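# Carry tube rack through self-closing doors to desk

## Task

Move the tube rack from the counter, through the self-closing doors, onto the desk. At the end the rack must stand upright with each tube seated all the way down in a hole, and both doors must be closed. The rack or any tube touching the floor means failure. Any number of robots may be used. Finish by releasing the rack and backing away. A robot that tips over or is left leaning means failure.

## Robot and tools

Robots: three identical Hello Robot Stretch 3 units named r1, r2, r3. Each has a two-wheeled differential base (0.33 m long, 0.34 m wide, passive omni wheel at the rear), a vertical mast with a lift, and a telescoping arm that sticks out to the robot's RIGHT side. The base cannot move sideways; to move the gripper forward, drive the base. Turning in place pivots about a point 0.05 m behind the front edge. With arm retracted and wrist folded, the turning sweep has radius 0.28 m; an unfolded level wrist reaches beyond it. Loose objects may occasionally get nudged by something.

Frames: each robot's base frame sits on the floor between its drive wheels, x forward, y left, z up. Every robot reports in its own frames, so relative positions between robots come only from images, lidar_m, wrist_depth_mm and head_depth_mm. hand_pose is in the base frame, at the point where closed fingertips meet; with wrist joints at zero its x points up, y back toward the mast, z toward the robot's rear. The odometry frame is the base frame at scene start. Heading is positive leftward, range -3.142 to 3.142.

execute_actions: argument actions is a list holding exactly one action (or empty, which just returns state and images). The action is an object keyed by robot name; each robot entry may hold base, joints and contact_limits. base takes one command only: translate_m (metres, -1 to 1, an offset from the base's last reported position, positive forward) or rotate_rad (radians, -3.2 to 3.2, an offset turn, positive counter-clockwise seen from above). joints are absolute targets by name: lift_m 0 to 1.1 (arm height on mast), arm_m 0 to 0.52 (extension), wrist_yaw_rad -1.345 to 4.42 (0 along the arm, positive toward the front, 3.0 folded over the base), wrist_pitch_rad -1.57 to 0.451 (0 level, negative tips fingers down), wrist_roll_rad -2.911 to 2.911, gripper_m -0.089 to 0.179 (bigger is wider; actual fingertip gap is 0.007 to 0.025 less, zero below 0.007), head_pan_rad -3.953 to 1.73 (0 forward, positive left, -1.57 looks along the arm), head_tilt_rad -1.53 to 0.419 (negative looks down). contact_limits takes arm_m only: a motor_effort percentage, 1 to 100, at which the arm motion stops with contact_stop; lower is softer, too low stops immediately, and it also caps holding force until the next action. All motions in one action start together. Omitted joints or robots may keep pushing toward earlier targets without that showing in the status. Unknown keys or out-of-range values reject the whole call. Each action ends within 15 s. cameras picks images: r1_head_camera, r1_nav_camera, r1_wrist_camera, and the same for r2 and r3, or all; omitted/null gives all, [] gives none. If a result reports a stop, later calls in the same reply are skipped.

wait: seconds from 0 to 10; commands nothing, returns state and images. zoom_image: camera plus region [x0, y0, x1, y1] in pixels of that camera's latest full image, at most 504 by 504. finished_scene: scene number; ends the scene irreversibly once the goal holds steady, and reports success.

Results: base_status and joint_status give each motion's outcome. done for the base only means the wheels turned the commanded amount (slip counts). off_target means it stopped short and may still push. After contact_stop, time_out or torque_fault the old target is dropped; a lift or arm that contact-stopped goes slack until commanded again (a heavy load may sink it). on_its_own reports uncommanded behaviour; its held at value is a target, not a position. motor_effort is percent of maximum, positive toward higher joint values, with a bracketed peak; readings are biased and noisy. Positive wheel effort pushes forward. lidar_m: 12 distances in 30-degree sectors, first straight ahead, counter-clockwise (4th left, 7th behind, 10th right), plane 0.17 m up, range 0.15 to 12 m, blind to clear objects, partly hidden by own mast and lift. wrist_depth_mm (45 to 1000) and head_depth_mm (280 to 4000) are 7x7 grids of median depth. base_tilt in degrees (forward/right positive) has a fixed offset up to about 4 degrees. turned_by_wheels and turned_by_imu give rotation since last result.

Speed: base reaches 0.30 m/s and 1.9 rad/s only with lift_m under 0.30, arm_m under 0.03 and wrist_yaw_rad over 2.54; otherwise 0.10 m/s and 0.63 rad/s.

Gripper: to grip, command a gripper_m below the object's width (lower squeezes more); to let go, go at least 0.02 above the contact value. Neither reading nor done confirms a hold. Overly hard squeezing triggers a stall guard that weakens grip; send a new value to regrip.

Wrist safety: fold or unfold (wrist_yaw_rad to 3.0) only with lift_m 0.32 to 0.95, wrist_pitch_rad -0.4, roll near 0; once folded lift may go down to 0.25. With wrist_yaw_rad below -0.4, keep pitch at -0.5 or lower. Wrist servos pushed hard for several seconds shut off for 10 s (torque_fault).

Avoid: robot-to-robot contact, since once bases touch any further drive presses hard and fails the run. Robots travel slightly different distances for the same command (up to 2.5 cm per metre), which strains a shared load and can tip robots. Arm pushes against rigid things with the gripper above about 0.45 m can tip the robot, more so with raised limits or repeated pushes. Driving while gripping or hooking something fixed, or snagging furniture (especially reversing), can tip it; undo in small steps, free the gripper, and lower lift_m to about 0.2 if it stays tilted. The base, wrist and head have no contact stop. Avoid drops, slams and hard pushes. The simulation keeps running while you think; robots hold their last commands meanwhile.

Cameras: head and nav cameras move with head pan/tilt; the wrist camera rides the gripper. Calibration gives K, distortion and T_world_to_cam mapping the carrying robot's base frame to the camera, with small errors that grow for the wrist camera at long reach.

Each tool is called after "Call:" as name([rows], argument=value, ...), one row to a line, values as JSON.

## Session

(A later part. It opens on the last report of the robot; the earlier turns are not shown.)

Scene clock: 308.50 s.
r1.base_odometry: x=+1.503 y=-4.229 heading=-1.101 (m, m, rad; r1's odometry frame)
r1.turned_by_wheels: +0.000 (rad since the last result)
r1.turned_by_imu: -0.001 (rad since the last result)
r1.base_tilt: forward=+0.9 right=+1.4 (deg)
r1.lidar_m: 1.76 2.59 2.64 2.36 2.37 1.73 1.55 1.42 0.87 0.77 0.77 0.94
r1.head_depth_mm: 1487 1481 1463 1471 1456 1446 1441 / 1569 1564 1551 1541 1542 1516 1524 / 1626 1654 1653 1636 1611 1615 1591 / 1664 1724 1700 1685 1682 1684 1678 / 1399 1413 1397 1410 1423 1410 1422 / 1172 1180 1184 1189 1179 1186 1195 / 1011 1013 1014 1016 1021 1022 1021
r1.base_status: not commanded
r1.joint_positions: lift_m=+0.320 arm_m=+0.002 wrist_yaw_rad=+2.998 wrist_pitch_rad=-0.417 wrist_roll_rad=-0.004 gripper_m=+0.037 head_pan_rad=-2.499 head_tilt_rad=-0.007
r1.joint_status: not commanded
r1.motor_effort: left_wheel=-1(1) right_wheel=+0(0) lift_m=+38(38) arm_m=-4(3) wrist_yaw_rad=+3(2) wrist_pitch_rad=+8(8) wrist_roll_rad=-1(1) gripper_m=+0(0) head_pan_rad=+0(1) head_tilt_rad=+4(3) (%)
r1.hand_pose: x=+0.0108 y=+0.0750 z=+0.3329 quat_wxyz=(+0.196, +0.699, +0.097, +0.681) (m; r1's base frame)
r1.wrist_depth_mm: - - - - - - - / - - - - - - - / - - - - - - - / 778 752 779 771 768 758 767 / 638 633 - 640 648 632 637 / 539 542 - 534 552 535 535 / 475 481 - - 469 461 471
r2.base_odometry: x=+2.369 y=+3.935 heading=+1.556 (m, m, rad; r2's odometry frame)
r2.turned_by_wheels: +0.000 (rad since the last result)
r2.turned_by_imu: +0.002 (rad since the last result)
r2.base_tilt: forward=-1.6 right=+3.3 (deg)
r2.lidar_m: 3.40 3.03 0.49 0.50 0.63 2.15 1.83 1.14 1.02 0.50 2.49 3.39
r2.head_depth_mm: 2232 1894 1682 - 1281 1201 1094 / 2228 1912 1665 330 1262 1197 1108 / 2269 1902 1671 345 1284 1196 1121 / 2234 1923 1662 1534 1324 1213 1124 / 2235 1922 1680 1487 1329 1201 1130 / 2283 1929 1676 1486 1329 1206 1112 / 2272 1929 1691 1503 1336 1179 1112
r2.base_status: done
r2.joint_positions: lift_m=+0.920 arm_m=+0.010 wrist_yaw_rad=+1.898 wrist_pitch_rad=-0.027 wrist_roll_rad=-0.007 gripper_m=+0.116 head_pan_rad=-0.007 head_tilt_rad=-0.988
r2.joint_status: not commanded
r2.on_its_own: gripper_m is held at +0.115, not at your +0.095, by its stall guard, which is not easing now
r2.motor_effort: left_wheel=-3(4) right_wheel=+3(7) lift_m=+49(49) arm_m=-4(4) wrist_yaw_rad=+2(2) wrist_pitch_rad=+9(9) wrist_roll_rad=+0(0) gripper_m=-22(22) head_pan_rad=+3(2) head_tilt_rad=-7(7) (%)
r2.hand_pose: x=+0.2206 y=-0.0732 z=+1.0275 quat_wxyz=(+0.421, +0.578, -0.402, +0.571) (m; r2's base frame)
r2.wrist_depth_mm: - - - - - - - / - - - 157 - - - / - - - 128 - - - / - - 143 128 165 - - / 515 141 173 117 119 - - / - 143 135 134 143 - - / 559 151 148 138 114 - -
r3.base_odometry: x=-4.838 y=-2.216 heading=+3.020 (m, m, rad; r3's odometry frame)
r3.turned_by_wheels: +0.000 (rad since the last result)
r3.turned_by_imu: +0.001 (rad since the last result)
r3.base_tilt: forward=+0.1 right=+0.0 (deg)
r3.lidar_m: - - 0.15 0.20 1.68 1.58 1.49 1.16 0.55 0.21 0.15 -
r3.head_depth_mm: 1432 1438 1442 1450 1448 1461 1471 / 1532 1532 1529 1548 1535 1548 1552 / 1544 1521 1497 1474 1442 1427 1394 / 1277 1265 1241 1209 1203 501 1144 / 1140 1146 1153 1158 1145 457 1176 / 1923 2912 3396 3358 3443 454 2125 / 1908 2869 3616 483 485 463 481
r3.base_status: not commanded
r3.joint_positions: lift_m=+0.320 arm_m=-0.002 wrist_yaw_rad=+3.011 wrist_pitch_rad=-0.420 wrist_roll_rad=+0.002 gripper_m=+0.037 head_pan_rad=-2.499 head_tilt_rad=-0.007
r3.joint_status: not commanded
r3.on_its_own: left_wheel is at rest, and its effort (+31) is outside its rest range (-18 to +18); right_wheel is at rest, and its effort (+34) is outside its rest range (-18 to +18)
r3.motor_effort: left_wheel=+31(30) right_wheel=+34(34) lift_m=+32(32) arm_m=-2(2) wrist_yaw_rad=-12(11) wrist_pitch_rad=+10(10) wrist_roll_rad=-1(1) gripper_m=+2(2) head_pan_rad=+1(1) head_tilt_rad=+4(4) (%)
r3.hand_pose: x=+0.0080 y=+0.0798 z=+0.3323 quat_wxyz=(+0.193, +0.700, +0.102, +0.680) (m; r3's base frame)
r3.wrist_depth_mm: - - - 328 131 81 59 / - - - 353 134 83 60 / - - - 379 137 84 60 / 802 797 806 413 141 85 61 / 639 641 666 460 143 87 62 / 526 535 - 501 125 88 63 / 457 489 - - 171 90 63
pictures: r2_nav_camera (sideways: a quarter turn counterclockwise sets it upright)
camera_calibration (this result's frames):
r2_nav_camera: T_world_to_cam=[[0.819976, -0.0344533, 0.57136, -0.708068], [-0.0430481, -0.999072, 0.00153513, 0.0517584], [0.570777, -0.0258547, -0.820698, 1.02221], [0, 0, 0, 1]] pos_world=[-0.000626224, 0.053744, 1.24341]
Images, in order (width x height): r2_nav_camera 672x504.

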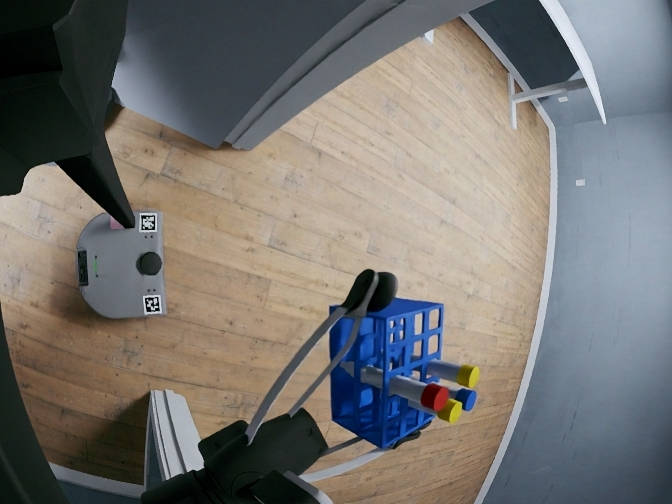

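Call:
execute_actions([
  {"r2":{"base":{"translate_m":0.9}}},
], cameras=[])

Call:
execute_actions([
  {"r2":{"base":{"rotate_rad":0.75}}},
], cameras=[])

Call:
execute_actions([
  {"r2":{"base":{"translate_m":1.0},"joints":{"head_tilt_rad":-0.8}},"r3":{"base":{"translate_m":-0.95}}},
], cameras=[])

Call:
execute_actions([
  {"r2":{"base":{"rotate_rad":0.5},"joints":{"lift_m":0.78}}},
], cameras=["r2_nav_camera"])

Scene clock: 319.17 s.
r1.base_odometry: x=+1.503 y=-4.229 heading=-1.101 (m, m, rad; r1's odometry frame)
r1.turned_by_wheels: +0.000 (rad since the last result)
r1.turned_by_imu: -0.002 (rad since the last result)
r1.base_tilt: forward=+1.0 right=+1.3 (deg)
r1.lidar_m: 1.76 2.58 2.64 2.35 2.36 1.73 1.55 1.41 0.87 0.77 0.77 0.94
r1.head_depth_mm: 1492 1467 1479 1472 1451 1452 1444 / 1578 1575 1552 1550 1543 1532 1510 / 1635 1665 1644 1626 1625 1607 1594 / 1651 1709 1696 1692 1676 1670 1677 / 1404 1410 1413 1411 1419 1427 1426 / 1175 1180 1182 1182 1187 1187 1189 / 1014 1012 1013 1014 1018 1022 1023
r1.base_status: not commanded
r1.joint_positions: lift_m=+0.320 arm_m=+0.002 wrist_yaw_rad=+2.998 wrist_pitch_rad=-0.417 wrist_roll_rad=-0.004 gripper_m=+0.037 head_pan_rad=-2.499 head_tilt_rad=-0.007
r1.joint_status: not commanded
r1.motor_effort: left_wheel=-1(1) right_wheel=+0(0) lift_m=+38(38) arm_m=-4(4) wrist_yaw_rad=+1(2) wrist_pitch_rad=+8(8) wrist_roll_rad=-1(1) gripper_m=+0(0) head_pan_rad=+0(0) head_tilt_rad=+4(5) (%)
r1.hand_pose: x=+0.0108 y=+0.0750 z=+0.3329 quat_wxyz=(+0.196, +0.699, +0.097, +0.681) (m; r1's base frame)
r1.wrist_depth_mm: - - - - - - - / - - - - - - - / - - - - - - - / 778 773 768 761 780 773 761 / 626 637 - 630 659 636 633 / 536 536 - 536 557 541 536 / 473 486 - - 468 467 465
r2.base_odometry: x=+2.383 y=+4.835 heading=+1.556 (m, m, rad; r2's odometry frame)
r2.turned_by_wheels: +0.000 (rad since the last result)
r2.turned_by_imu: +0.004 (rad since the last result)
r2.base_tilt: forward=-1.6 right=+3.2 (deg)
r2.lidar_m: 2.54 2.40 1.92 1.10 0.67 0.65 2.35 1.00 1.44 2.36 2.81 2.53
r2.head_depth_mm: 2195 1886 1677 - 1273 1199 1094 / 2229 1896 1674 331 1264 1201 1107 / 2230 1930 1659 344 1277 1204 1117 / 2218 1918 1662 1518 1325 1203 1125 / 2281 1932 1669 1494 1327 1200 1133 / 2266 1943 1668 1493 1338 1211 1108 / 2262 1925 1682 1487 1346 1215 1107
r2.base_status: done
r2.joint_positions: lift_m=+0.920 arm_m=+0.010 wrist_yaw_rad=+1.898 wrist_pitch_rad=-0.027 wrist_roll_rad=-0.007 gripper_m=+0.116 head_pan_rad=-0.007 head_tilt_rad=-0.988
r2.joint_status: not commanded
r2.on_its_own: gripper_m is held at +0.115, not at your +0.095, by its stall guard, which is not easing now
r2.motor_effort: left_wheel=-3(3) right_wheel=+3(9) lift_m=+49(49) arm_m=-4(4) wrist_yaw_rad=+2(2) wrist_pitch_rad=+9(9) wrist_roll_rad=+0(0) gripper_m=-22(22) head_pan_rad=+3(2) head_tilt_rad=-6(7) (%)
r2.hand_pose: x=+0.2206 y=-0.0732 z=+1.0275 quat_wxyz=(+0.421, +0.578, -0.402, +0.571) (m; r2's base frame)
r2.wrist_depth_mm: - - - - - - - / - - - 156 - - - / - - - 127 - - - / - - 144 128 165 - - / - 140 173 117 118 - - / - 142 136 133 143 - - / - 151 148 137 114 - -
r3.base_odometry: x=-4.838 y=-2.216 heading=+3.020 (m, m, rad; r3's odometry frame)
r3.turned_by_wheels: +0.000 (rad since the last result)
r3.turned_by_imu: +0.003 (rad since the last result)
r3.base_tilt: forward=+0.0 right=+0.0 (deg)
r3.lidar_m: - - 0.15 0.20 1.68 1.58 1.49 1.16 3.32 0.21 0.15 -
r3.head_depth_mm: 1439 1436 1439 1457 1463 1460 1465 / 1515 1521 1514 1537 1537 1544 1554 / 1558 1536 1510 1482 1459 1432 1403 / 1282 1254 1240 1220 1200 1160 1142 / 1138 1149 1162 1157 1175 1179 1193 / 1922 2882 3449 3466 3505 3476 2452 / 1920 2862 3712 3734 3686 3651 2471
r3.base_status: not commanded
r3.joint_positions: lift_m=+0.320 arm_m=-0.002 wrist_yaw_rad=+3.011 wrist_pitch_rad=-0.420 wrist_roll_rad=+0.002 gripper_m=+0.037 head_pan_rad=-2.499 head_tilt_rad=-0.007
r3.joint_status: not commanded
r3.on_its_own: left_wheel is at rest, and its effort (+30) is outside its rest range (-18 to +18); right_wheel is at rest, and its effort (+34) is outside its rest range (-18 to +18)
r3.motor_effort: left_wheel=+30(30) right_wheel=+34(33) lift_m=+32(32) arm_m=-2(2) wrist_yaw_rad=-11(12) wrist_pitch_rad=+10(10) wrist_roll_rad=-1(1) gripper_m=+3(3) head_pan_rad=+0(0) head_tilt_rad=+4(4) (%)
r3.hand_pose: x=+0.0080 y=+0.0798 z=+0.3323 quat_wxyz=(+0.193, +0.700, +0.102, +0.680) (m; r3's base frame)
r3.wrist_depth_mm: - - - 332 130 81 59 / - - - 350 134 82 60 / - - - 383 137 84 60 / 788 789 815 409 141 85 61 / 637 645 687 462 144 87 62 / 535 537 - 499 125 88 63 / 457 490 - - 171 90 63
pictures: none
No camera images: the call's "cameras" was empty. Leave "cameras" out to get every camera's image.

Scene clock: 321.30 s.
r1.base_odometry: x=+1.503 y=-4.229 heading=-1.101 (m, m, rad; r1's odometry frame)
r1.turned_by_wheels: +0.000 (rad since the last result)
r1.turned_by_imu: +0.000 (rad since the last result)
r1.base_tilt: forward=+0.8 right=+1.3 (deg)
r1.lidar_m: 1.76 2.58 2.62 2.35 2.36 1.73 1.55 1.41 0.87 0.77 0.77 0.94
r1.head_depth_mm: 1491 1488 1478 1473 1456 1451 1448 / 1566 1566 1554 1547 1534 1532 1520 / 1654 1648 1651 1634 1624 1610 1598 / 1663 1729 1693 1690 1682 1674 1676 / 1404 1410 1411 1420 1414 1428 1424 / 1175 1184 1186 1193 1190 1187 1184 / 1005 1011 1016 1021 1022 1018 1021
r1.base_status: not commanded
r1.joint_positions: lift_m=+0.320 arm_m=+0.002 wrist_yaw_rad=+2.998 wrist_pitch_rad=-0.417 wrist_roll_rad=-0.004 gripper_m=+0.037 head_pan_rad=-2.499 head_tilt_rad=-0.007
r1.joint_status: not commanded
r1.motor_effort: left_wheel=-2(1) right_wheel=+0(0) lift_m=+38(38) arm_m=-4(4) wrist_yaw_rad=+3(3) wrist_pitch_rad=+8(8) wrist_roll_rad=-1(1) gripper_m=+1(1) head_pan_rad=+0(0) head_tilt_rad=+4(4) (%)
r1.hand_pose: x=+0.0108 y=+0.0750 z=+0.3329 quat_wxyz=(+0.196, +0.699, +0.097, +0.681) (m; r1's base frame)
r1.wrist_depth_mm: - - - - - - - / - - - - - - - / - - - - - - - / 774 753 762 763 767 781 781 / 637 640 - 636 657 640 631 / 537 538 - 535 554 531 532 / 472 481 - - 472 470 462
r2.base_odometry: x=+2.383 y=+4.835 heading=+2.306 (m, m, rad; r2's odometry frame)
r2.turned_by_wheels: +0.750 (rad since the last result)
r2.turned_by_imu: +0.758 (rad since the last result)
r2.base_tilt: forward=-1.6 right=+3.3 (deg)
r2.lidar_m: 2.40 1.92 0.84 0.65 0.91 1.07 1.00 2.36 2.48 2.60 2.53 2.66
r2.head_depth_mm: 2209 1876 1674 - 1276 1189 1094 / 2178 1880 1675 330 1274 1200 1112 / 2199 1905 1661 345 1285 1202 1123 / 2229 1937 1681 1539 1324 1200 1129 / 2236 1908 1663 1494 1334 1206 1131 / 2218 1930 1678 1489 1326 1214 1110 / 2116 1932 1695 1488 1332 1216 1113
r2.base_status: done
r2.joint_positions: lift_m=+0.920 arm_m=+0.010 wrist_yaw_rad=+1.898 wrist_pitch_rad=-0.027 wrist_roll_rad=-0.007 gripper_m=+0.116 head_pan_rad=-0.007 head_tilt_rad=-0.988
r2.joint_status: not commanded
r2.on_its_own: gripper_m is held at +0.115, not at your +0.095, by its stall guard, which is not easing now
r2.motor_effort: left_wheel=-3(8) right_wheel=+3(9) lift_m=+50(49) arm_m=-4(4) wrist_yaw_rad=+2(2) wrist_pitch_rad=+9(9) wrist_roll_rad=+0(0) gripper_m=-22(21) head_pan_rad=+3(2) head_tilt_rad=-6(6) (%)
r2.hand_pose: x=+0.2206 y=-0.0732 z=+1.0275 quat_wxyz=(+0.421, +0.578, -0.402, +0.571) (m; r2's base frame)
r2.wrist_depth_mm: - - - - - - - / - - - 157 - - - / - - - 127 - - - / - - 143 127 165 - - / - 141 173 117 118 - - / - 143 136 133 143 - - / - 151 148 137 114 - -
r3.base_odometry: x=-4.838 y=-2.216 heading=+3.020 (m, m, rad; r3's odometry frame)
r3.turned_by_wheels: +0.000 (rad since the last result)
r3.turned_by_imu: +0.001 (rad since the last result)
r3.base_tilt: forward=+0.1 right=+0.1 (deg)
r3.lidar_m: - - 0.15 0.20 1.68 1.58 1.49 1.16 3.33 0.21 0.15 -
r3.head_depth_mm: 1434 1450 1454 1457 1470 1474 1480 / 1513 1530 1540 1537 1551 1553 1550 / 1559 1518 1508 1478 1447 1434 1407 / 1286 1263 1235 1222 1195 1159 1145 / 1138 1149 1158 1155 1180 1179 1194 / 1943 2912 3495 3404 3496 3427 2442 / 1927 2833 3652 3805 3746 3641 2501
r3.base_status: not commanded
r3.joint_positions: lift_m=+0.320 arm_m=-0.002 wrist_yaw_rad=+3.011 wrist_pitch_rad=-0.420 wrist_roll_rad=+0.002 gripper_m=+0.037 head_pan_rad=-2.499 head_tilt_rad=-0.007
r3.joint_status: not commanded
r3.on_its_own: left_wheel is at rest, and its effort (+30) is outside its rest range (-18 to +18); right_wheel is at rest, and its effort (+33) is outside its rest range (-18 to +18)
r3.motor_effort: left_wheel=+30(30) right_wheel=+33(33) lift_m=+32(32) arm_m=-3(2) wrist_yaw_rad=-12(12) wrist_pitch_rad=+11(11) wrist_roll_rad=-1(1) gripper_m=+2(2) head_pan_rad=+0(0) head_tilt_rad=+4(4) (%)
r3.hand_pose: x=+0.0080 y=+0.0798 z=+0.3323 quat_wxyz=(+0.193, +0.700, +0.102, +0.680) (m; r3's base frame)
r3.wrist_depth_mm: - - - 331 130 81 59 / - - - 355 134 82 60 / - - - 380 137 84 60 / 789 789 805 411 141 85 61 / 630 650 687 455 143 86 62 / 532 538 - 504 125 88 62 / 458 485 - - 171 90 63
pictures: none
No camera images: the call's "cameras" was empty. Leave "cameras" out to get every camera's image.

Scene clock: 332.30 s.
r1.base_odometry: x=+1.503 y=-4.229 heading=-1.101 (m, m, rad; r1's odometry frame)
r1.turned_by_wheels: +0.000 (rad since the last result)
r1.turned_by_imu: -0.002 (rad since the last result)
r1.base_tilt: forward=+1.0 right=+1.4 (deg)
r1.lidar_m: 1.76 2.58 2.64 2.36 2.36 1.73 1.55 1.41 0.87 0.77 0.77 0.94
r1.head_depth_mm: 1497 1476 1483 1463 1452 1450 1438 / 1554 1561 1555 1553 1532 1537 1517 / 1632 1648 1651 1633 1632 1611 1593 / 1660 1693 1696 1680 1685 1681 1670 / 1399 1401 1406 1418 1418 1412 1426 / 1172 1174 1180 1184 1185 1189 1186 / 1013 1012 1013 1022 1023 1020 1027
r1.base_status: not commanded
r1.joint_positions: lift_m=+0.320 arm_m=+0.002 wrist_yaw_rad=+2.998 wrist_pitch_rad=-0.417 wrist_roll_rad=-0.004 gripper_m=+0.037 head_pan_rad=-2.499 head_tilt_rad=-0.007
r1.joint_status: not commanded
r1.motor_effort: left_wheel=-1(1) right_wheel=+0(0) lift_m=+38(38) arm_m=-4(4) wrist_yaw_rad=+2(2) wrist_pitch_rad=+8(8) wrist_roll_rad=-1(1) gripper_m=-1(0) head_pan_rad=-1(1) head_tilt_rad=+5(4) (%)
r1.hand_pose: x=+0.0108 y=+0.0750 z=+0.3329 quat_wxyz=(+0.196, +0.699, +0.097, +0.681) (m; r1's base frame)
r1.wrist_depth_mm: - - - - - - - / - - - - - - - / - - - - - - - / 767 763 768 767 779 768 752 / 640 633 - 639 646 632 636 / 539 544 - 542 555 537 537 / 470 485 - - 474 465 466
r2.base_odometry: x=+1.712 y=+5.577 heading=+2.306 (m, m, rad; r2's odometry frame)
r2.turned_by_wheels: +0.000 (rad since the last result)
r2.turned_by_imu: +0.004 (rad since the last result)
r2.base_tilt: forward=-1.6 right=+3.3 (deg)
r2.lidar_m: 1.41 1.06 1.46 1.11 1.09 1.13 1.95 3.24 2.81 2.12 2.07 1.44
r2.head_depth_mm: 914 1478 1977 1608 - 1204 1126 / 879 1887 1871 1689 324 317 1124 / 884 1802 1984 1709 339 1202 1134 / 886 1715 1925 1693 1504 1245 1132 / 893 749 1880 1719 1460 1277 1136 / 893 721 1807 1715 1455 1272 1128 / 896 696 1689 1713 1464 1271 1134
r2.base_status: done
r2.joint_positions: lift_m=+0.920 arm_m=+0.010 wrist_yaw_rad=+1.898 wrist_pitch_rad=-0.027 wrist_roll_rad=-0.007 gripper_m=+0.116 head_pan_rad=-0.007 head_tilt_rad=-0.803
r2.joint_status: all done
r2.on_its_own: gripper_m is held at +0.115, not at your +0.095, by its stall guard, which is not easing now
r2.motor_effort: left_wheel=-3(4) right_wheel=+3(8) lift_m=+49(49) arm_m=-4(4) wrist_yaw_rad=+1(1) wrist_pitch_rad=+9(9) wrist_roll_rad=+0(0) gripper_m=-23(23) head_pan_rad=+2(2) head_tilt_rad=+2(17) (%)
r2.hand_pose: x=+0.2206 y=-0.0732 z=+1.0275 quat_wxyz=(+0.421, +0.578, -0.402, +0.571) (m; r2's base frame)
r2.wrist_depth_mm: - - - - - - - / - - - 157 - - - / - - - 127 - - - / - 638 143 127 165 - - / - 141 173 117 119 - - / - 142 136 133 144 - - / - 151 149 137 114 - -
r3.base_odometry: x=-3.895 y=-2.331 heading=+3.020 (m, m, rad; r3's odometry frame)
r3.turned_by_wheels: +0.000 (rad since the last result)
r3.turned_by_imu: +0.005 (rad since the last result)
r3.base_tilt: forward=+0.1 right=+0.0 (deg)
r3.lidar_m: 1.54 1.57 1.68 1.49 0.84 0.58 0.55 0.56 0.73 0.53 0.56 0.85
r3.head_depth_mm: 503 507 508 509 510 514 515 / 535 536 539 540 541 543 544 / 566 569 570 572 575 578 578 / 603 604 608 611 615 615 618 / 646 647 649 653 655 659 662 / 695 697 700 704 707 710 715 / 749 756 760 761 764 770 776
r3.base_status: done
r3.joint_positions: lift_m=+0.320 arm_m=-0.002 wrist_yaw_rad=+2.998 wrist_pitch_rad=-0.419 wrist_roll_rad=+0.002 gripper_m=+0.037 head_pan_rad=-2.499 head_tilt_rad=-0.007
r3.joint_status: not commanded
r3.motor_effort: left_wheel=+0(22) right_wheel=+0(32) lift_m=+31(32) arm_m=-4(16) wrist_yaw_rad=+2(68) wrist_pitch_rad=+10(25) wrist_roll_rad=-1(1) gripper_m=+0(4) head_pan_rad=+1(1) head_tilt_rad=+4(4) (%)
r3.hand_pose: x=+0.0109 y=+0.0792 z=+0.3324 quat_wxyz=(+0.197, +0.701, +0.097, +0.679) (m; r3's base frame)
r3.wrist_depth_mm: 877 - - - - - - / 911 - - - - - - / 893 - - - - - - / 762 769 797 802 826 841 837 / 631 638 665 655 673 653 679 / 526 528 - 548 559 546 553 / 457 476 - 473 456 473 479
pictures: none
No camera images: the call's "cameras" was empty. Leave "cameras" out to get every camera's image.

Scene clock: 334.40 s.
r1.base_odometry: x=+1.503 y=-4.229 heading=-1.101 (m, m, rad; r1's odometry frame)
r1.turned_by_wheels: +0.000 (rad since the last result)
r1.turned_by_imu: +0.000 (rad since the last result)
r1.base_tilt: forward=+1.0 right=+1.4 (deg)
r1.lidar_m: 1.76 2.58 2.64 2.35 2.36 1.73 1.55 1.41 0.87 0.77 0.77 0.94
r1.head_depth_mm: 1498 1487 1474 1467 1454 1444 1435 / 1564 1563 1557 1555 1536 1533 1512 / 1638 1656 1641 1632 1621 1606 1593 / 1654 1706 1700 1688 1677 1682 1663 / 1401 1390 1411 1417 1409 1415 1424 / 1181 1171 1180 1184 1191 1188 1184 / 1008 1018 1017 1018 1020 1021 1022
r1.base_status: not commanded
r1.joint_positions: lift_m=+0.320 arm_m=+0.002 wrist_yaw_rad=+2.998 wrist_pitch_rad=-0.417 wrist_roll_rad=-0.004 gripper_m=+0.037 head_pan_rad=-2.499 head_tilt_rad=-0.007
r1.joint_status: not commanded
r1.motor_effort: left_wheel=-1(2) right_wheel=+0(0) lift_m=+38(38) arm_m=-4(3) wrist_yaw_rad=+3(2) wrist_pitch_rad=+8(8) wrist_roll_rad=-1(1) gripper_m=+0(0) head_pan_rad=+0(0) head_tilt_rad=+5(5) (%)
r1.hand_pose: x=+0.0108 y=+0.0750 z=+0.3329 quat_wxyz=(+0.196, +0.699, +0.097, +0.681) (m; r1's base frame)
r1.wrist_depth_mm: - - - - - - - / - - - - - - - / - - - - - - - / 777 766 771 772 765 757 761 / 632 638 - 630 651 634 634 / 541 541 - 544 552 538 543 / 473 490 - - 471 467 463
r2.base_odometry: x=+1.712 y=+5.577 heading=+2.805 (m, m, rad; r2's odometry frame)
r2.turned_by_wheels: +0.500 (rad since the last result)
r2.turned_by_imu: +0.505 (rad since the last result)
r2.base_tilt: forward=-1.6 right=+3.3 (deg)
r2.lidar_m: 1.06 1.07 1.11 1.08 1.13 1.73 3.25 2.88 2.13 2.07 2.11 1.42
r2.head_depth_mm: 872 707 1809 1684 1446 375 1098 / 876 708 1810 1690 1457 365 1106 / 882 715 1811 1703 1452 380 1107 / 887 717 1858 1712 1455 1289 1131 / 887 747 1776 1614 1448 1270 1135 / 898 751 1856 1688 1466 1272 1131 / 899 750 1896 1721 1459 1276 1138
r2.base_status: done
r2.joint_positions: lift_m=+0.780 arm_m=+0.010 wrist_yaw_rad=+1.898 wrist_pitch_rad=-0.028 wrist_roll_rad=-0.007 gripper_m=+0.116 head_pan_rad=-0.007 head_tilt_rad=-0.803
r2.joint_status: all done
r2.on_its_own: gripper_m is held at +0.115, not at your +0.095, by its stall guard, which is not easing now
r2.motor_effort: left_wheel=-3(7) right_wheel=+3(7) lift_m=+40(41) arm_m=-4(4) wrist_yaw_rad=+2(2) wrist_pitch_rad=+9(9) wrist_roll_rad=+0(0) gripper_m=-22(21) head_pan_rad=+2(3) head_tilt_rad=+1(2) (%)
r2.hand_pose: x=+0.2206 y=-0.0732 z=+0.8876 quat_wxyz=(+0.422, +0.578, -0.402, +0.571) (m; r2's base frame)
r2.wrist_depth_mm: - - - - - - - / - - - 156 - - - / - - - 128 577 - 781 / - - 143 127 166 - - / - 141 173 117 118 - - / - 142 136 133 144 - - / - 151 148 138 114 - -
r3.base_odometry: x=-3.895 y=-2.331 heading=+3.020 (m, m, rad; r3's odometry frame)
r3.turned_by_wheels: +0.000 (rad since the last result)
r3.turned_by_imu: +0.001 (rad since the last result)
r3.base_tilt: forward=+0.1 right=+0.0 (deg)
r3.lidar_m: 1.54 1.57 1.68 1.49 0.84 0.58 0.55 0.56 0.73 0.66 0.68 0.93
r3.head_depth_mm: 504 506 509 508 512 513 515 / 533 537 539 539 540 543 547 / 567 570 569 572 575 578 579 / 603 606 611 612 614 613 618 / 646 649 653 656 658 658 662 / 693 697 700 703 709 710 714 / 750 754 758 765 765 769 774
r3.base_status: not commanded
r3.joint_positions: lift_m=+0.320 arm_m=-0.002 wrist_yaw_rad=+2.998 wrist_pitch_rad=-0.419 wrist_roll_rad=+0.002 gripper_m=+0.037 head_pan_rad=-2.499 head_tilt_rad=-0.007
r3.joint_status: not commanded
r3.motor_effort: left_wheel=+0(0) right_wheel=+0(0) lift_m=+32(31) arm_m=-4(4) wrist_yaw_rad=+2(2) wrist_pitch_rad=+10(11) wrist_roll_rad=-1(0) gripper_m=+0(0) head_pan_rad=+0(0) head_tilt_rad=+4(4) (%)
r3.hand_pose: x=+0.0109 y=+0.0792 z=+0.3324 quat_wxyz=(+0.197, +0.701, +0.097, +0.679) (m; r3's base frame)
r3.wrist_depth_mm: 863 - - - - - - / 909 - - - - - - / 905 - - - - - - / 768 773 803 806 819 830 834 / 633 638 670 652 661 656 671 / 532 528 - 545 563 550 555 / 457 477 - 468 460 474 474
pictures: r2_nav_camera (sideways: a quarter turn counterclockwise sets it upright)
camera_calibration (this result's frames):
r2_nav_camera: T_world_to_cam=[[0.701326, -0.0335742, 0.71205, -0.890661], [-0.04265, -0.999077, -0.00510036, 0.0603951], [0.711564, -0.0267919, -0.70211, 0.867145], [0, 0, 0, 1]] pos_world=[0.0101902, 0.0536685, 1.24334]
Images, in order (width x height): r2_nav_camera 672x504.

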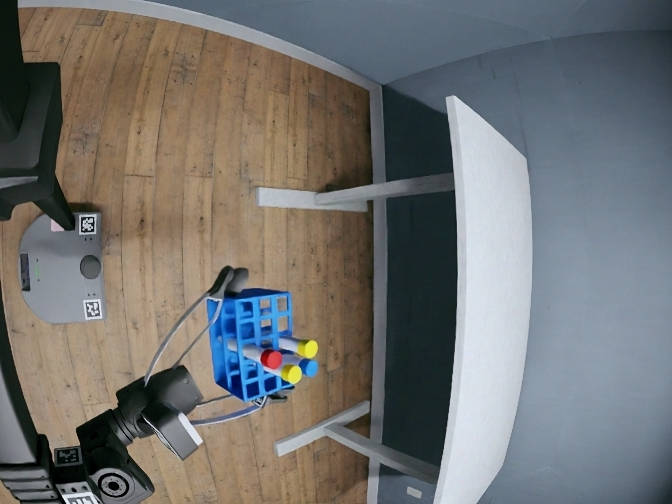

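Call:
execute_actions([
  {"r2":{"joints":{"lift_m":1.03}}},
], cameras=[])

Call:
execute_actions([
  {"r2":{"base":{"translate_m":0.35}}},
], cameras=["r2_nav_camera","r2_head_camera","r2_wrist_camera"])

Scene clock: 338.37 s.
r1.base_odometry: x=+1.503 y=-4.229 heading=-1.101 (m, m, rad; r1's odometry frame)
r1.turned_by_wheels: +0.000 (rad since the last result)
r1.turned_by_imu: -0.001 (rad since the last result)
r1.base_tilt: forward=+0.9 right=+1.3 (deg)
r1.lidar_m: 1.76 2.58 2.63 2.36 2.36 1.73 1.55 1.42 0.87 0.77 0.77 0.94
r1.head_depth_mm: 1493 1482 1469 1448 1460 1451 1442 / 1570 1563 1551 1539 1545 1520 1518 / 1648 1647 1644 1625 1625 1614 1608 / 1656 1711 1698 1676 1673 1691 1674 / 1409 1400 1415 1412 1420 1410 1434 / 1177 1178 1189 1182 1189 1186 1187 / 1012 1015 1016 1018 1017 1020 1018
r1.base_status: not commanded
r1.joint_positions: lift_m=+0.320 arm_m=+0.002 wrist_yaw_rad=+2.998 wrist_pitch_rad=-0.417 wrist_roll_rad=-0.004 gripper_m=+0.037 head_pan_rad=-2.499 head_tilt_rad=-0.007
r1.joint_status: not commanded
r1.motor_effort: left_wheel=-1(2) right_wheel=+0(0) lift_m=+38(38) arm_m=-4(4) wrist_yaw_rad=+2(2) wrist_pitch_rad=+8(8) wrist_roll_rad=-1(2) gripper_m=+0(0) head_pan_rad=+0(0) head_tilt_rad=+5(4) (%)
r1.hand_pose: x=+0.0108 y=+0.0750 z=+0.3329 quat_wxyz=(+0.196, +0.699, +0.097, +0.681) (m; r1's base frame)
r1.wrist_depth_mm: - - - - - - - / - - - - - - - / - - - - - - - / 772 749 765 761 765 770 776 / 646 638 - 638 650 634 627 / 538 540 - 541 554 526 535 / 466 480 - - 466 471 468
r2.base_odometry: x=+1.712 y=+5.577 heading=+2.805 (m, m, rad; r2's odometry frame)
r2.turned_by_wheels: +0.000 (rad since the last result)
r2.turned_by_imu: +0.000 (rad since the last result)
r2.base_tilt: forward=-1.6 right=+3.3 (deg)
r2.lidar_m: 1.06 1.07 1.11 1.08 1.13 1.68 3.24 2.87 2.14 2.07 2.11 1.41
r2.head_depth_mm: 878 704 1818 - 1384 1285 1129 / 877 706 1809 - 1389 1244 1131 / 884 714 1817 - 1396 1274 1133 / 888 717 1870 - 1457 1273 1132 / 890 748 1765 1571 1449 1274 1130 / 894 748 1859 1696 1457 1277 1137 / 901 752 1910 1701 1455 1272 1131
r2.base_status: not commanded
r2.joint_positions: lift_m=+1.030 arm_m=+0.010 wrist_yaw_rad=+1.898 wrist_pitch_rad=-0.028 wrist_roll_rad=-0.007 gripper_m=+0.116 head_pan_rad=-0.007 head_tilt_rad=-0.803
r2.joint_status: all done
r2.on_its_own: gripper_m is held at +0.115, not at your +0.095, by its stall guard, which is not easing now
r2.motor_effort: left_wheel=-3(3) right_wheel=+4(3) lift_m=+49(51) arm_m=-4(4) wrist_yaw_rad=+2(2) wrist_pitch_rad=+9(9) wrist_roll_rad=+0(0) gripper_m=-22(22) head_pan_rad=+3(3) head_tilt_rad=+1(2) (%)
r2.hand_pose: x=+0.2206 y=-0.0732 z=+1.1373 quat_wxyz=(+0.422, +0.578, -0.402, +0.571) (m; r2's base frame)
r2.wrist_depth_mm: - - - - - - - / - - - 157 - - - / - - - 128 - - - / - - 143 127 166 - - / - 140 173 117 117 693 718 / - 142 134 133 143 - 577 / - 151 148 137 114 - -
r3.base_odometry: x=-3.895 y=-2.331 heading=+3.020 (m, m, rad; r3's odometry frame)
r3.turned_by_wheels: +0.000 (rad since the last result)
r3.turned_by_imu: +0.001 (rad since the last result)
r3.base_tilt: forward=+0.1 right=+0.1 (deg)
r3.lidar_m: 1.54 1.58 1.68 1.49 0.84 0.58 0.55 0.56 0.73 0.71 0.74 0.96
r3.head_depth_mm: 504 506 508 512 513 514 514 / 534 536 538 539 542 543 546 / 567 570 571 574 574 577 580 / 604 605 608 610 614 616 618 / 644 647 649 654 656 658 660 / 696 697 699 701 706 709 714 / 754 755 757 761 763 773 773
r3.base_status: not commanded
r3.joint_positions: lift_m=+0.320 arm_m=-0.002 wrist_yaw_rad=+2.998 wrist_pitch_rad=-0.419 wrist_roll_rad=+0.002 gripper_m=+0.037 head_pan_rad=-2.499 head_tilt_rad=-0.007
r3.joint_status: not commanded
r3.motor_effort: left_wheel=+0(0) right_wheel=-1(1) lift_m=+32(31) arm_m=-5(4) wrist_yaw_rad=+2(2) wrist_pitch_rad=+10(10) wrist_roll_rad=-1(0) gripper_m=+1(0) head_pan_rad=+1(0) head_tilt_rad=+4(4) (%)
r3.hand_pose: x=+0.0109 y=+0.0792 z=+0.3324 quat_wxyz=(+0.197, +0.701, +0.097, +0.679) (m; r3's base frame)
r3.wrist_depth_mm: 861 - - - - - - / 897 - - - - - - / 882 - - - - - - / 764 779 812 799 817 828 831 / 635 638 675 651 661 667 674 / 530 542 - 541 556 555 561 / 456 470 - 468 453 474 473
pictures: none
No camera images: the call's "cameras" was empty. Leave "cameras" out to get every camera's image.

Scene clock: 343.10 s.
r1.base_odometry: x=+1.503 y=-4.229 heading=-1.101 (m, m, rad; r1's odometry frame)
r1.turned_by_wheels: +0.000 (rad since the last result)
r1.turned_by_imu: -0.001 (rad since the last result)
r1.base_tilt: forward=+1.0 right=+1.5 (deg)
r1.lidar_m: 1.76 2.58 2.64 2.36 2.36 1.73 1.55 1.41 0.87 0.77 0.77 0.94
r1.head_depth_mm: 1492 1480 1477 1470 1466 1447 1439 / 1571 1564 1559 1559 1526 1525 1514 / 1639 1660 1650 1623 1620 1613 1608 / 1645 1709 1686 1702 1674 1687 1676 / 1406 1426 1407 1409 1422 1430 1419 / 1174 1182 1182 1179 1182 1184 1183 / 1011 1015 1020 1019 1021 1014 1017
r1.base_status: not commanded
r1.joint_positions: lift_m=+0.320 arm_m=+0.002 wrist_yaw_rad=+2.998 wrist_pitch_rad=-0.417 wrist_roll_rad=-0.004 gripper_m=+0.037 head_pan_rad=-2.499 head_tilt_rad=-0.007
r1.joint_status: not commanded
r1.motor_effort: left_wheel=-1(2) right_wheel=+0(0) lift_m=+38(38) arm_m=-4(4) wrist_yaw_rad=+2(2) wrist_pitch_rad=+8(8) wrist_roll_rad=-1(1) gripper_m=+1(1) head_pan_rad=+0(1) head_tilt_rad=+5(4) (%)
r1.hand_pose: x=+0.0108 y=+0.0750 z=+0.3329 quat_wxyz=(+0.196, +0.699, +0.097, +0.681) (m; r1's base frame)
r1.wrist_depth_mm: - - - - - - - / - - - - - - - / - - - - - - - / 777 756 772 770 759 761 754 / 640 635 - 637 661 638 636 / 535 539 - 536 554 534 541 / 475 483 - - 466 469 468
r2.base_odometry: x=+1.382 y=+5.693 heading=+2.805 (m, m, rad; r2's odometry frame)
r2.turned_by_wheels: +0.000 (rad since the last result)
r2.turned_by_imu: +0.001 (rad since the last result)
r2.base_tilt: forward=-1.6 right=+3.2 (deg)
r2.lidar_m: 1.17 0.72 1.10 1.07 1.12 1.67 3.59 2.88 2.15 2.08 1.18 1.21
r2.head_depth_mm: 876 655 - - 1384 1287 1125 / 877 659 526 - 1393 1245 1124 / 880 660 528 - 1402 1265 1130 / 887 664 530 - 1455 1277 1125 / 892 667 533 464 1429 1267 1135 / 897 669 534 465 1432 1256 1133 / 899 667 534 467 1470 1276 1137
r2.base_status: done
r2.joint_positions: lift_m=+1.030 arm_m=+0.010 wrist_yaw_rad=+1.898 wrist_pitch_rad=-0.028 wrist_roll_rad=-0.007 gripper_m=+0.116 head_pan_rad=-0.007 head_tilt_rad=-0.803
r2.joint_status: not commanded
r2.on_its_own: gripper_m is held at +0.115, not at your +0.095, by its stall guard, which is not easing now
r2.motor_effort: left_wheel=-3(5) right_wheel=+3(8) lift_m=+49(49) arm_m=-4(4) wrist_yaw_rad=+2(1) wrist_pitch_rad=+9(9) wrist_roll_rad=+0(0) gripper_m=-23(22) head_pan_rad=+3(3) head_tilt_rad=+1(1) (%)
r2.hand_pose: x=+0.2206 y=-0.0732 z=+1.1373 quat_wxyz=(+0.422, +0.578, -0.402, +0.571) (m; r2's base frame)
r2.wrist_depth_mm: - - - - 978 891 847 / - - - 157 - 943 877 / - - - 127 - 977 904 / - - 144 127 166 999 918 / - 141 173 117 118 699 720 / - 143 136 133 144 - 504 / - 151 148 138 114 359 385
r3.base_odometry: x=-3.895 y=-2.331 heading=+3.020 (m, m, rad; r3's odometry frame)
r3.turned_by_wheels: +0.000 (rad since the last result)
r3.turned_by_imu: +0.001 (rad since the last result)
r3.base_tilt: forward=+0.1 right=+0.1 (deg)
r3.lidar_m: 1.54 1.57 1.67 1.49 0.84 0.58 0.55 0.56 0.73 0.71 0.74 0.96
r3.head_depth_mm: 505 507 509 510 512 513 515 / 534 536 538 540 541 544 546 / 566 572 570 572 576 577 581 / 604 605 608 610 612 617 619 / 646 649 648 651 657 660 662 / 692 697 700 704 704 709 715 / 750 754 760 764 765 768 774
r3.base_status: not commanded
r3.joint_positions: lift_m=+0.320 arm_m=-0.002 wrist_yaw_rad=+2.998 wrist_pitch_rad=-0.419 wrist_roll_rad=+0.002 gripper_m=+0.037 head_pan_rad=-2.499 head_tilt_rad=-0.007
r3.joint_status: not commanded
r3.motor_effort: left_wheel=+0(0) right_wheel=+0(0) lift_m=+32(31) arm_m=-4(5) wrist_yaw_rad=+2(2) wrist_pitch_rad=+10(10) wrist_roll_rad=-1(1) gripper_m=+0(0) head_pan_rad=+1(1) head_tilt_rad=+4(4) (%)
r3.hand_pose: x=+0.0109 y=+0.0792 z=+0.3324 quat_wxyz=(+0.197, +0.701, +0.097, +0.679) (m; r3's base frame)
r3.wrist_depth_mm: 863 - - - - - - / 884 - - - - - - / 873 - - - - - - / 756 774 809 824 823 831 848 / 637 645 671 647 655 656 675 / 529 533 - 536 557 542 557 / 460 476 - 471 460 472 480
pictures: r2_head_camera (sideways: a quarter turn clockwise sets it upright), r2_nav_camera (sideways: a quarter turn counterclockwise sets it upright), r2_wrist_camera
camera_calibration (this result's frames):
r2_head_camera: T_world_to_cam=[[-0.745212, -0.0113729, -0.666731, 0.890061], [-0.0158299, 0.999874, 0.000637697, 0.000370319], [0.66664, 0.0110295, -0.745298, 0.919872], [0, 0, 0, 1]] pos_world=[0.0500663, -0.000393442, 1.27901]
r2_nav_camera: T_world_to_cam=[[0.701317, -0.0335745, 0.712059, -0.890673], [-0.0426503, -0.999077, -0.0051008, 0.0603956], [0.711573, -0.0267923, -0.702102, 0.867134], [0, 0, 0, 1]] pos_world=[0.0101909, 0.0536685, 1.24334]
r2_wrist_camera: T_world_to_cam=[[0.29176, -0.954863, 0.0557875, -0.204244], [-0.190656, -0.115212, -0.974873, 1.16962], [0.937297, 0.273793, -0.215665, 0.222932], [0, 0, 0, 1]] pos_world=[0.0736319, -0.121309, 1.1997]
Images, in order (width x height): r2_head_camera 896x504, r2_nav_camera 672x504, r2_wrist_camera 644x364.

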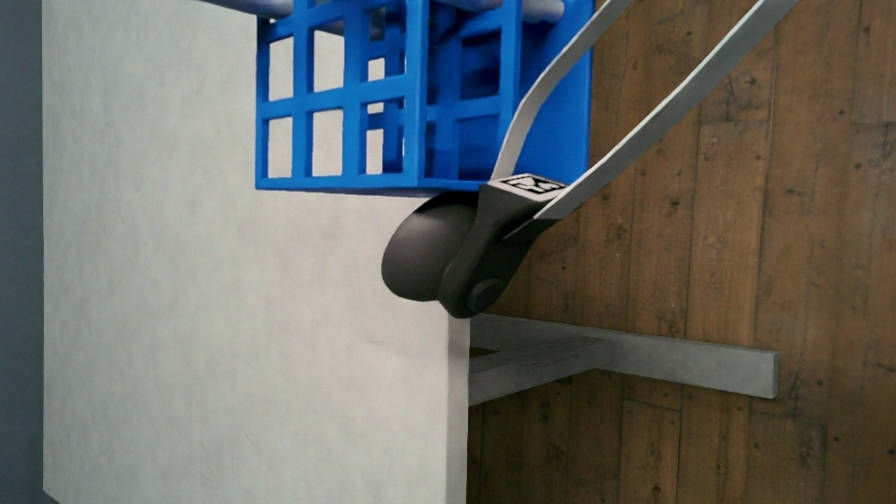

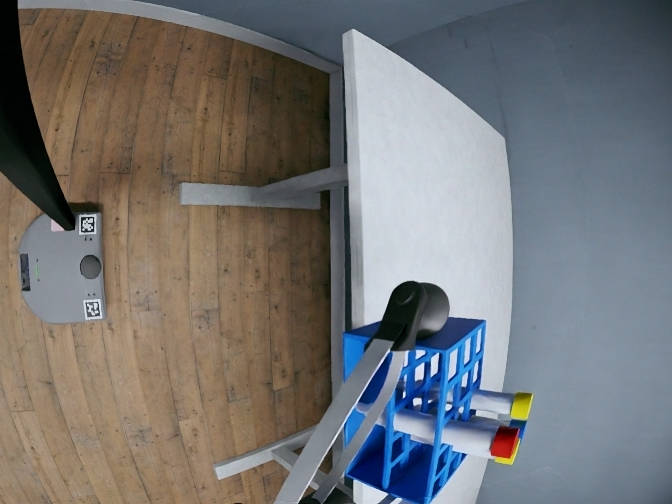

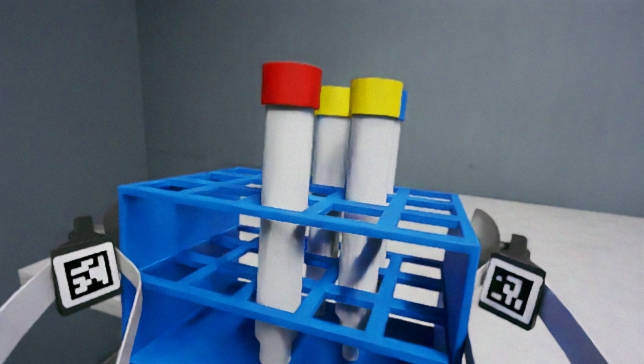

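Call:
execute_actions([
  {"r2":{"base":{"translate_m":0.27},"joints":{"lift_m":0.95}}},
], cameras=[])

Call:
execute_actions([
  {"r2":{"joints":{"lift_m":0.875,"head_tilt_rad":-1.1}}},
], cameras=["r2_nav_camera","r2_head_camera"])

Scene clock: 347.27 s.
r1.base_odometry: x=+1.503 y=-4.229 heading=-1.101 (m, m, rad; r1's odometry frame)
r1.turned_by_wheels: +0.000 (rad since the last result)
r1.turned_by_imu: -0.001 (rad since the last result)
r1.base_tilt: forward=+1.0 right=+1.3 (deg)
r1.lidar_m: 1.76 2.58 2.64 2.35 2.36 1.73 1.55 1.41 0.87 0.77 0.77 0.94
r1.head_depth_mm: 1495 1484 1475 1472 1462 1443 1439 / 1569 1562 1546 1551 1539 1528 1523 / 1647 1661 1647 1629 1626 1618 1596 / 1656 1715 1697 1689 1677 1676 1683 / 1401 1402 1407 1411 1420 1428 1419 / 1176 1180 1182 1189 1189 1190 1185 / 1011 1016 1015 1023 1017 1018 1021
r1.base_status: not commanded
r1.joint_positions: lift_m=+0.320 arm_m=+0.002 wrist_yaw_rad=+2.998 wrist_pitch_rad=-0.417 wrist_roll_rad=-0.004 gripper_m=+0.037 head_pan_rad=-2.499 head_tilt_rad=-0.007
r1.joint_status: not commanded
r1.motor_effort: left_wheel=-1(2) right_wheel=+0(0) lift_m=+38(38) arm_m=-4(3) wrist_yaw_rad=+2(1) wrist_pitch_rad=+8(8) wrist_roll_rad=-1(1) gripper_m=+0(1) head_pan_rad=+0(0) head_tilt_rad=+4(3) (%)
r1.hand_pose: x=+0.0108 y=+0.0750 z=+0.3329 quat_wxyz=(+0.196, +0.699, +0.097, +0.681) (m; r1's base frame)
r1.wrist_depth_mm: - - - - - - - / - - - - - - - / - - - - - - - / 776 754 765 773 772 774 771 / 633 626 - 632 656 639 632 / 538 543 - 538 553 540 533 / 473 477 - - 468 465 471
r2.base_odometry: x=+1.127 y=+5.782 heading=+2.805 (m, m, rad; r2's odometry frame)
r2.turned_by_wheels: +0.000 (rad since the last result)
r2.turned_by_imu: +0.001 (rad since the last result)
r2.base_tilt: forward=-1.7 right=+3.3 (deg)
r2.lidar_m: 0.90 0.47 1.10 1.06 1.11 1.56 3.87 2.89 2.16 2.09 1.05 0.93
r2.head_depth_mm: 760 656 541 - - 317 292 / 768 659 527 438 304 316 292 / 771 660 528 439 319 323 292 / 778 664 531 441 - 329 295 / 783 664 530 441 377 330 295 / 790 668 533 442 378 330 293 / 798 669 533 443 379 331 294
r2.base_status: done
r2.joint_positions: lift_m=+0.950 arm_m=+0.010 wrist_yaw_rad=+1.898 wrist_pitch_rad=-0.028 wrist_roll_rad=-0.007 gripper_m=+0.116 head_pan_rad=-0.007 head_tilt_rad=-0.803
r2.joint_status: all done
r2.on_its_own: gripper_m is held at +0.115, not at your +0.095, by its stall guard, which is not easing now
r2.motor_effort: left_wheel=-3(5) right_wheel=+3(8) lift_m=+40(44) arm_m=-4(4) wrist_yaw_rad=+2(2) wrist_pitch_rad=+9(9) wrist_roll_rad=+0(0) gripper_m=-23(22) head_pan_rad=+3(3) head_tilt_rad=+1(2) (%)
r2.hand_pose: x=+0.2206 y=-0.0732 z=+1.0575 quat_wxyz=(+0.422, +0.579, -0.402, +0.571) (m; r2's base frame)
r2.wrist_depth_mm: - 990 891 820 739 692 632 / - - 929 157 754 699 655 / - - 967 128 769 718 667 / - - 143 127 165 742 682 / 410 141 174 117 119 472 488 / - 143 135 133 143 - 341 / 225 151 147 137 114 244 261
r3.base_odometry: x=-3.895 y=-2.331 heading=+3.020 (m, m, rad; r3's odometry frame)
r3.turned_by_wheels: +0.000 (rad since the last result)
r3.turned_by_imu: +0.001 (rad since the last result)
r3.base_tilt: forward=+0.1 right=+0.0 (deg)
r3.lidar_m: 1.54 1.57 1.67 1.49 0.84 0.58 0.55 0.56 0.73 0.71 0.74 0.96
r3.head_depth_mm: 506 507 509 509 512 512 515 / 534 535 538 541 541 543 547 / 567 568 571 574 574 576 580 / 604 604 610 608 614 618 617 / 644 650 651 654 656 660 661 / 697 696 701 705 707 710 714 / 751 756 757 760 771 768 773
r3.base_status: not commanded
r3.joint_positions: lift_m=+0.320 arm_m=-0.002 wrist_yaw_rad=+2.998 wrist_pitch_rad=-0.419 wrist_roll_rad=+0.002 gripper_m=+0.037 head_pan_rad=-2.499 head_tilt_rad=-0.007
r3.joint_status: not commanded
r3.motor_effort: left_wheel=+0(0) right_wheel=+0(0) lift_m=+32(32) arm_m=-4(4) wrist_yaw_rad=+2(2) wrist_pitch_rad=+10(10) wrist_roll_rad=-1(1) gripper_m=+0(1) head_pan_rad=+0(0) head_tilt_rad=+4(4) (%)
r3.hand_pose: x=+0.0109 y=+0.0792 z=+0.3324 quat_wxyz=(+0.197, +0.701, +0.097, +0.679) (m; r3's base frame)
r3.wrist_depth_mm: 877 - - - - - - / 898 - - - - - - / 907 - - - - - - / 756 769 785 819 817 827 841 / 635 642 668 650 652 655 668 / 535 540 - 548 553 549 560 / 459 480 - 468 454 471 478
pictures: none
No camera images: the call's "cameras" was empty. Leave "cameras" out to get every camera's image.

Scene clock: 349.03 s.
r1.base_odometry: x=+1.503 y=-4.229 heading=-1.101 (m, m, rad; r1's odometry frame)
r1.turned_by_wheels: +0.000 (rad since the last result)
r1.turned_by_imu: +0.000 (rad since the last result)
r1.base_tilt: forward=+1.0 right=+1.4 (deg)
r1.lidar_m: 1.76 2.58 2.63 2.35 2.36 1.73 1.55 1.42 0.87 0.77 0.77 0.94
r1.head_depth_mm: 1492 1482 1483 1462 1462 1452 1429 / 1570 1569 1563 1550 1537 1526 1511 / 1637 1660 1646 1635 1618 1620 1610 / 1656 1706 1691 1700 1679 1675 1676 / 1409 1411 1412 1411 1420 1431 1423 / 1180 1180 1181 1185 1181 1183 1190 / 1011 1014 1014 1021 1022 1022 1021
r1.base_status: not commanded
r1.joint_positions: lift_m=+0.320 arm_m=+0.002 wrist_yaw_rad=+2.998 wrist_pitch_rad=-0.417 wrist_roll_rad=-0.004 gripper_m=+0.037 head_pan_rad=-2.499 head_tilt_rad=-0.007
r1.joint_status: not commanded
r1.motor_effort: left_wheel=-1(2) right_wheel=+0(0) lift_m=+38(38) arm_m=-4(4) wrist_yaw_rad=+1(3) wrist_pitch_rad=+8(8) wrist_roll_rad=-1(1) gripper_m=+0(0) head_pan_rad=+0(0) head_tilt_rad=+4(4) (%)
r1.hand_pose: x=+0.0108 y=+0.0750 z=+0.3329 quat_wxyz=(+0.196, +0.699, +0.097, +0.681) (m; r1's base frame)
r1.wrist_depth_mm: - - - - - - - / - - - - - - - / - - - - - - - / 780 763 771 765 773 751 760 / 632 632 - 640 660 639 631 / 544 542 - 541 552 540 532 / 470 482 - - 467 466 466
r2.base_odometry: x=+1.127 y=+5.782 heading=+2.805 (m, m, rad; r2's odometry frame)
r2.turned_by_wheels: +0.000 (rad since the last result)
r2.turned_by_imu: +0.000 (rad since the last result)
r2.base_tilt: forward=-1.6 right=+3.2 (deg)
r2.lidar_m: 0.90 0.47 1.09 1.06 1.11 1.55 3.87 2.89 2.16 2.09 1.05 0.93
r2.head_depth_mm: 475 432 292 336 324 725 1098 / 477 426 302 338 321 1139 1092 / 477 428 371 338 322 734 - / 481 430 387 345 324 733 - / 484 431 389 354 324 1152 - / 485 432 390 354 325 1160 1120 / 487 434 392 356 327 1162 1109
r2.base_status: not commanded
r2.joint_positions: lift_m=+0.882 arm_m=+0.010 wrist_yaw_rad=+1.898 wrist_pitch_rad=+0.017 wrist_roll_rad=-0.013 gripper_m=+0.116 head_pan_rad=-0.007 head_tilt_rad=-1.087
r2.joint_status: lift_m contact_stop (moved -0.068 of -0.075); the others done
r2.on_its_own: gripper_m is held at +0.115, not at your +0.095, by its stall guard, which is not easing now; lift_m is slack since a contact_stop, until your next command for it (your +0.875 is given up)
r2.motor_effort: left_wheel=-3(4) right_wheel=+1(11) lift_m=+44(44) arm_m=-3(4) wrist_yaw_rad=+1(2) wrist_pitch_rad=-6(17) wrist_roll_rad=+3(4) gripper_m=-22(21) head_pan_rad=+3(3) head_tilt_rad=-7(30) (%)
r2.hand_pose: x=+0.2216 y=-0.0727 z=+1.0012 quat_wxyz=(+0.410, +0.567, -0.414, +0.582) (m; r2's base frame)
r2.wrist_depth_mm: - - 902 819 753 701 647 / - - 936 127 759 714 651 / - - 975 131 770 733 666 / 437 452 142 127 162 680 663 / 286 141 164 115 117 345 359 / - 144 122 133 139 - 238 / 150 145 147 138 113 164 176
r3.base_odometry: x=-3.895 y=-2.331 heading=+3.020 (m, m, rad; r3's odometry frame)
r3.turned_by_wheels: +0.000 (rad since the last result)
r3.turned_by_imu: +0.000 (rad since the last result)
r3.base_tilt: forward=+0.2 right=+0.0 (deg)
r3.lidar_m: 1.54 1.57 1.68 1.49 0.84 0.58 0.55 0.56 0.73 0.71 0.74 0.96
r3.head_depth_mm: 505 506 509 510 513 513 515 / 535 536 539 540 543 544 547 / 568 568 569 571 575 580 579 / 605 604 609 610 612 615 619 / 644 648 654 654 654 659 659 / 695 698 704 703 708 709 715 / 752 755 761 759 764 768 773
r3.base_status: not commanded
r3.joint_positions: lift_m=+0.320 arm_m=-0.002 wrist_yaw_rad=+2.998 wrist_pitch_rad=-0.419 wrist_roll_rad=+0.002 gripper_m=+0.037 head_pan_rad=-2.499 head_tilt_rad=-0.007
r3.joint_status: not commanded
r3.motor_effort: left_wheel=+0(1) right_wheel=+0(0) lift_m=+31(31) arm_m=-4(5) wrist_yaw_rad=+2(2) wrist_pitch_rad=+10(10) wrist_roll_rad=+0(1) gripper_m=+0(0) head_pan_rad=+0(1) head_tilt_rad=+4(4) (%)
r3.hand_pose: x=+0.0109 y=+0.0792 z=+0.3324 quat_wxyz=(+0.197, +0.701, +0.097, +0.679) (m; r3's base frame)
r3.wrist_depth_mm: 857 - - - - - - / 903 - - - - - - / 889 - - - - - - / 751 781 805 799 809 828 831 / 635 644 680 649 654 653 676 / 526 541 - 537 562 558 558 / 455 474 - 471 457 474 475
pictures: r2_head_camera (sideways: a quarter turn clockwise sets it upright), r2_nav_camera (sideways: a quarter turn counterclockwise sets it upright)
camera_calibration (this result's frames):
r2_head_camera: T_world_to_cam=[[-0.902031, -0.0103185, -0.431549, 0.584633], [-0.0147785, 0.999866, 0.00698317, -0.00789578], [0.431419, 0.0126767, -0.902063, 1.12509], [0, 0, 0, 1]] pos_world=[0.0418542, -0.000335176, 1.26725]
r2_nav_camera: T_world_to_cam=[[0.872565, -0.03473, 0.487262, -0.598835], [-0.0426137, -0.999079, 0.00510032, 0.0471147], [0.486636, -0.0252144, -0.873241, 1.09102], [0, 0, 0, 1]] pos_world=[-0.00639892, 0.0537831, 1.24427]
Images, in order (width x height): r2_head_camera 896x504, r2_nav_camera 672x504.

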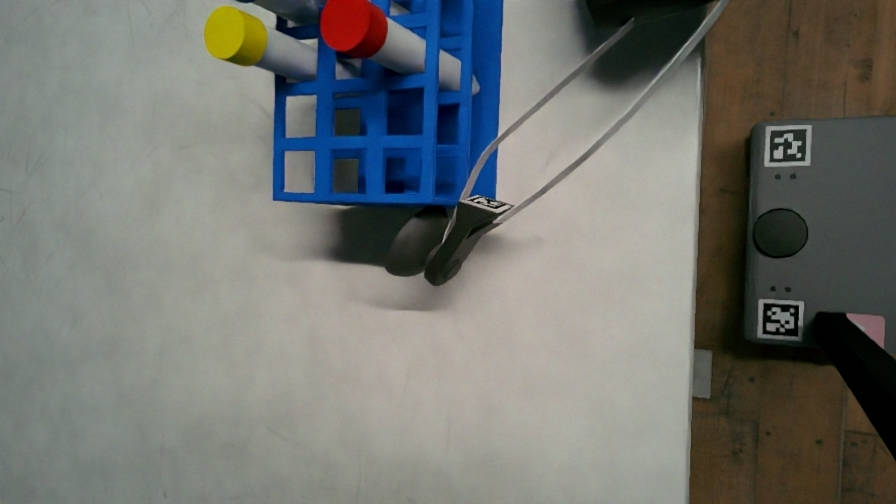

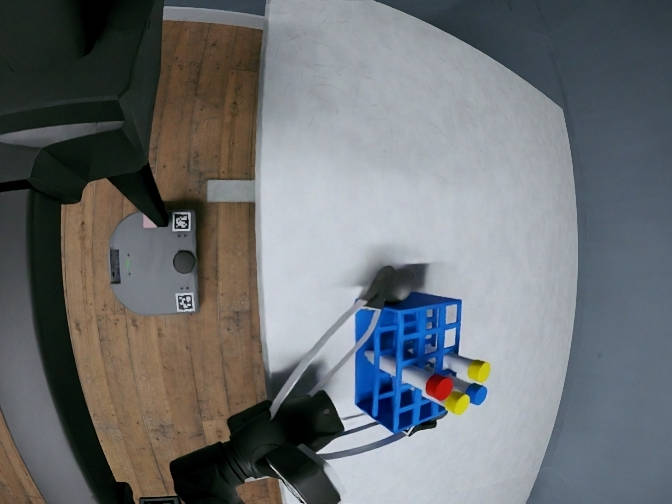

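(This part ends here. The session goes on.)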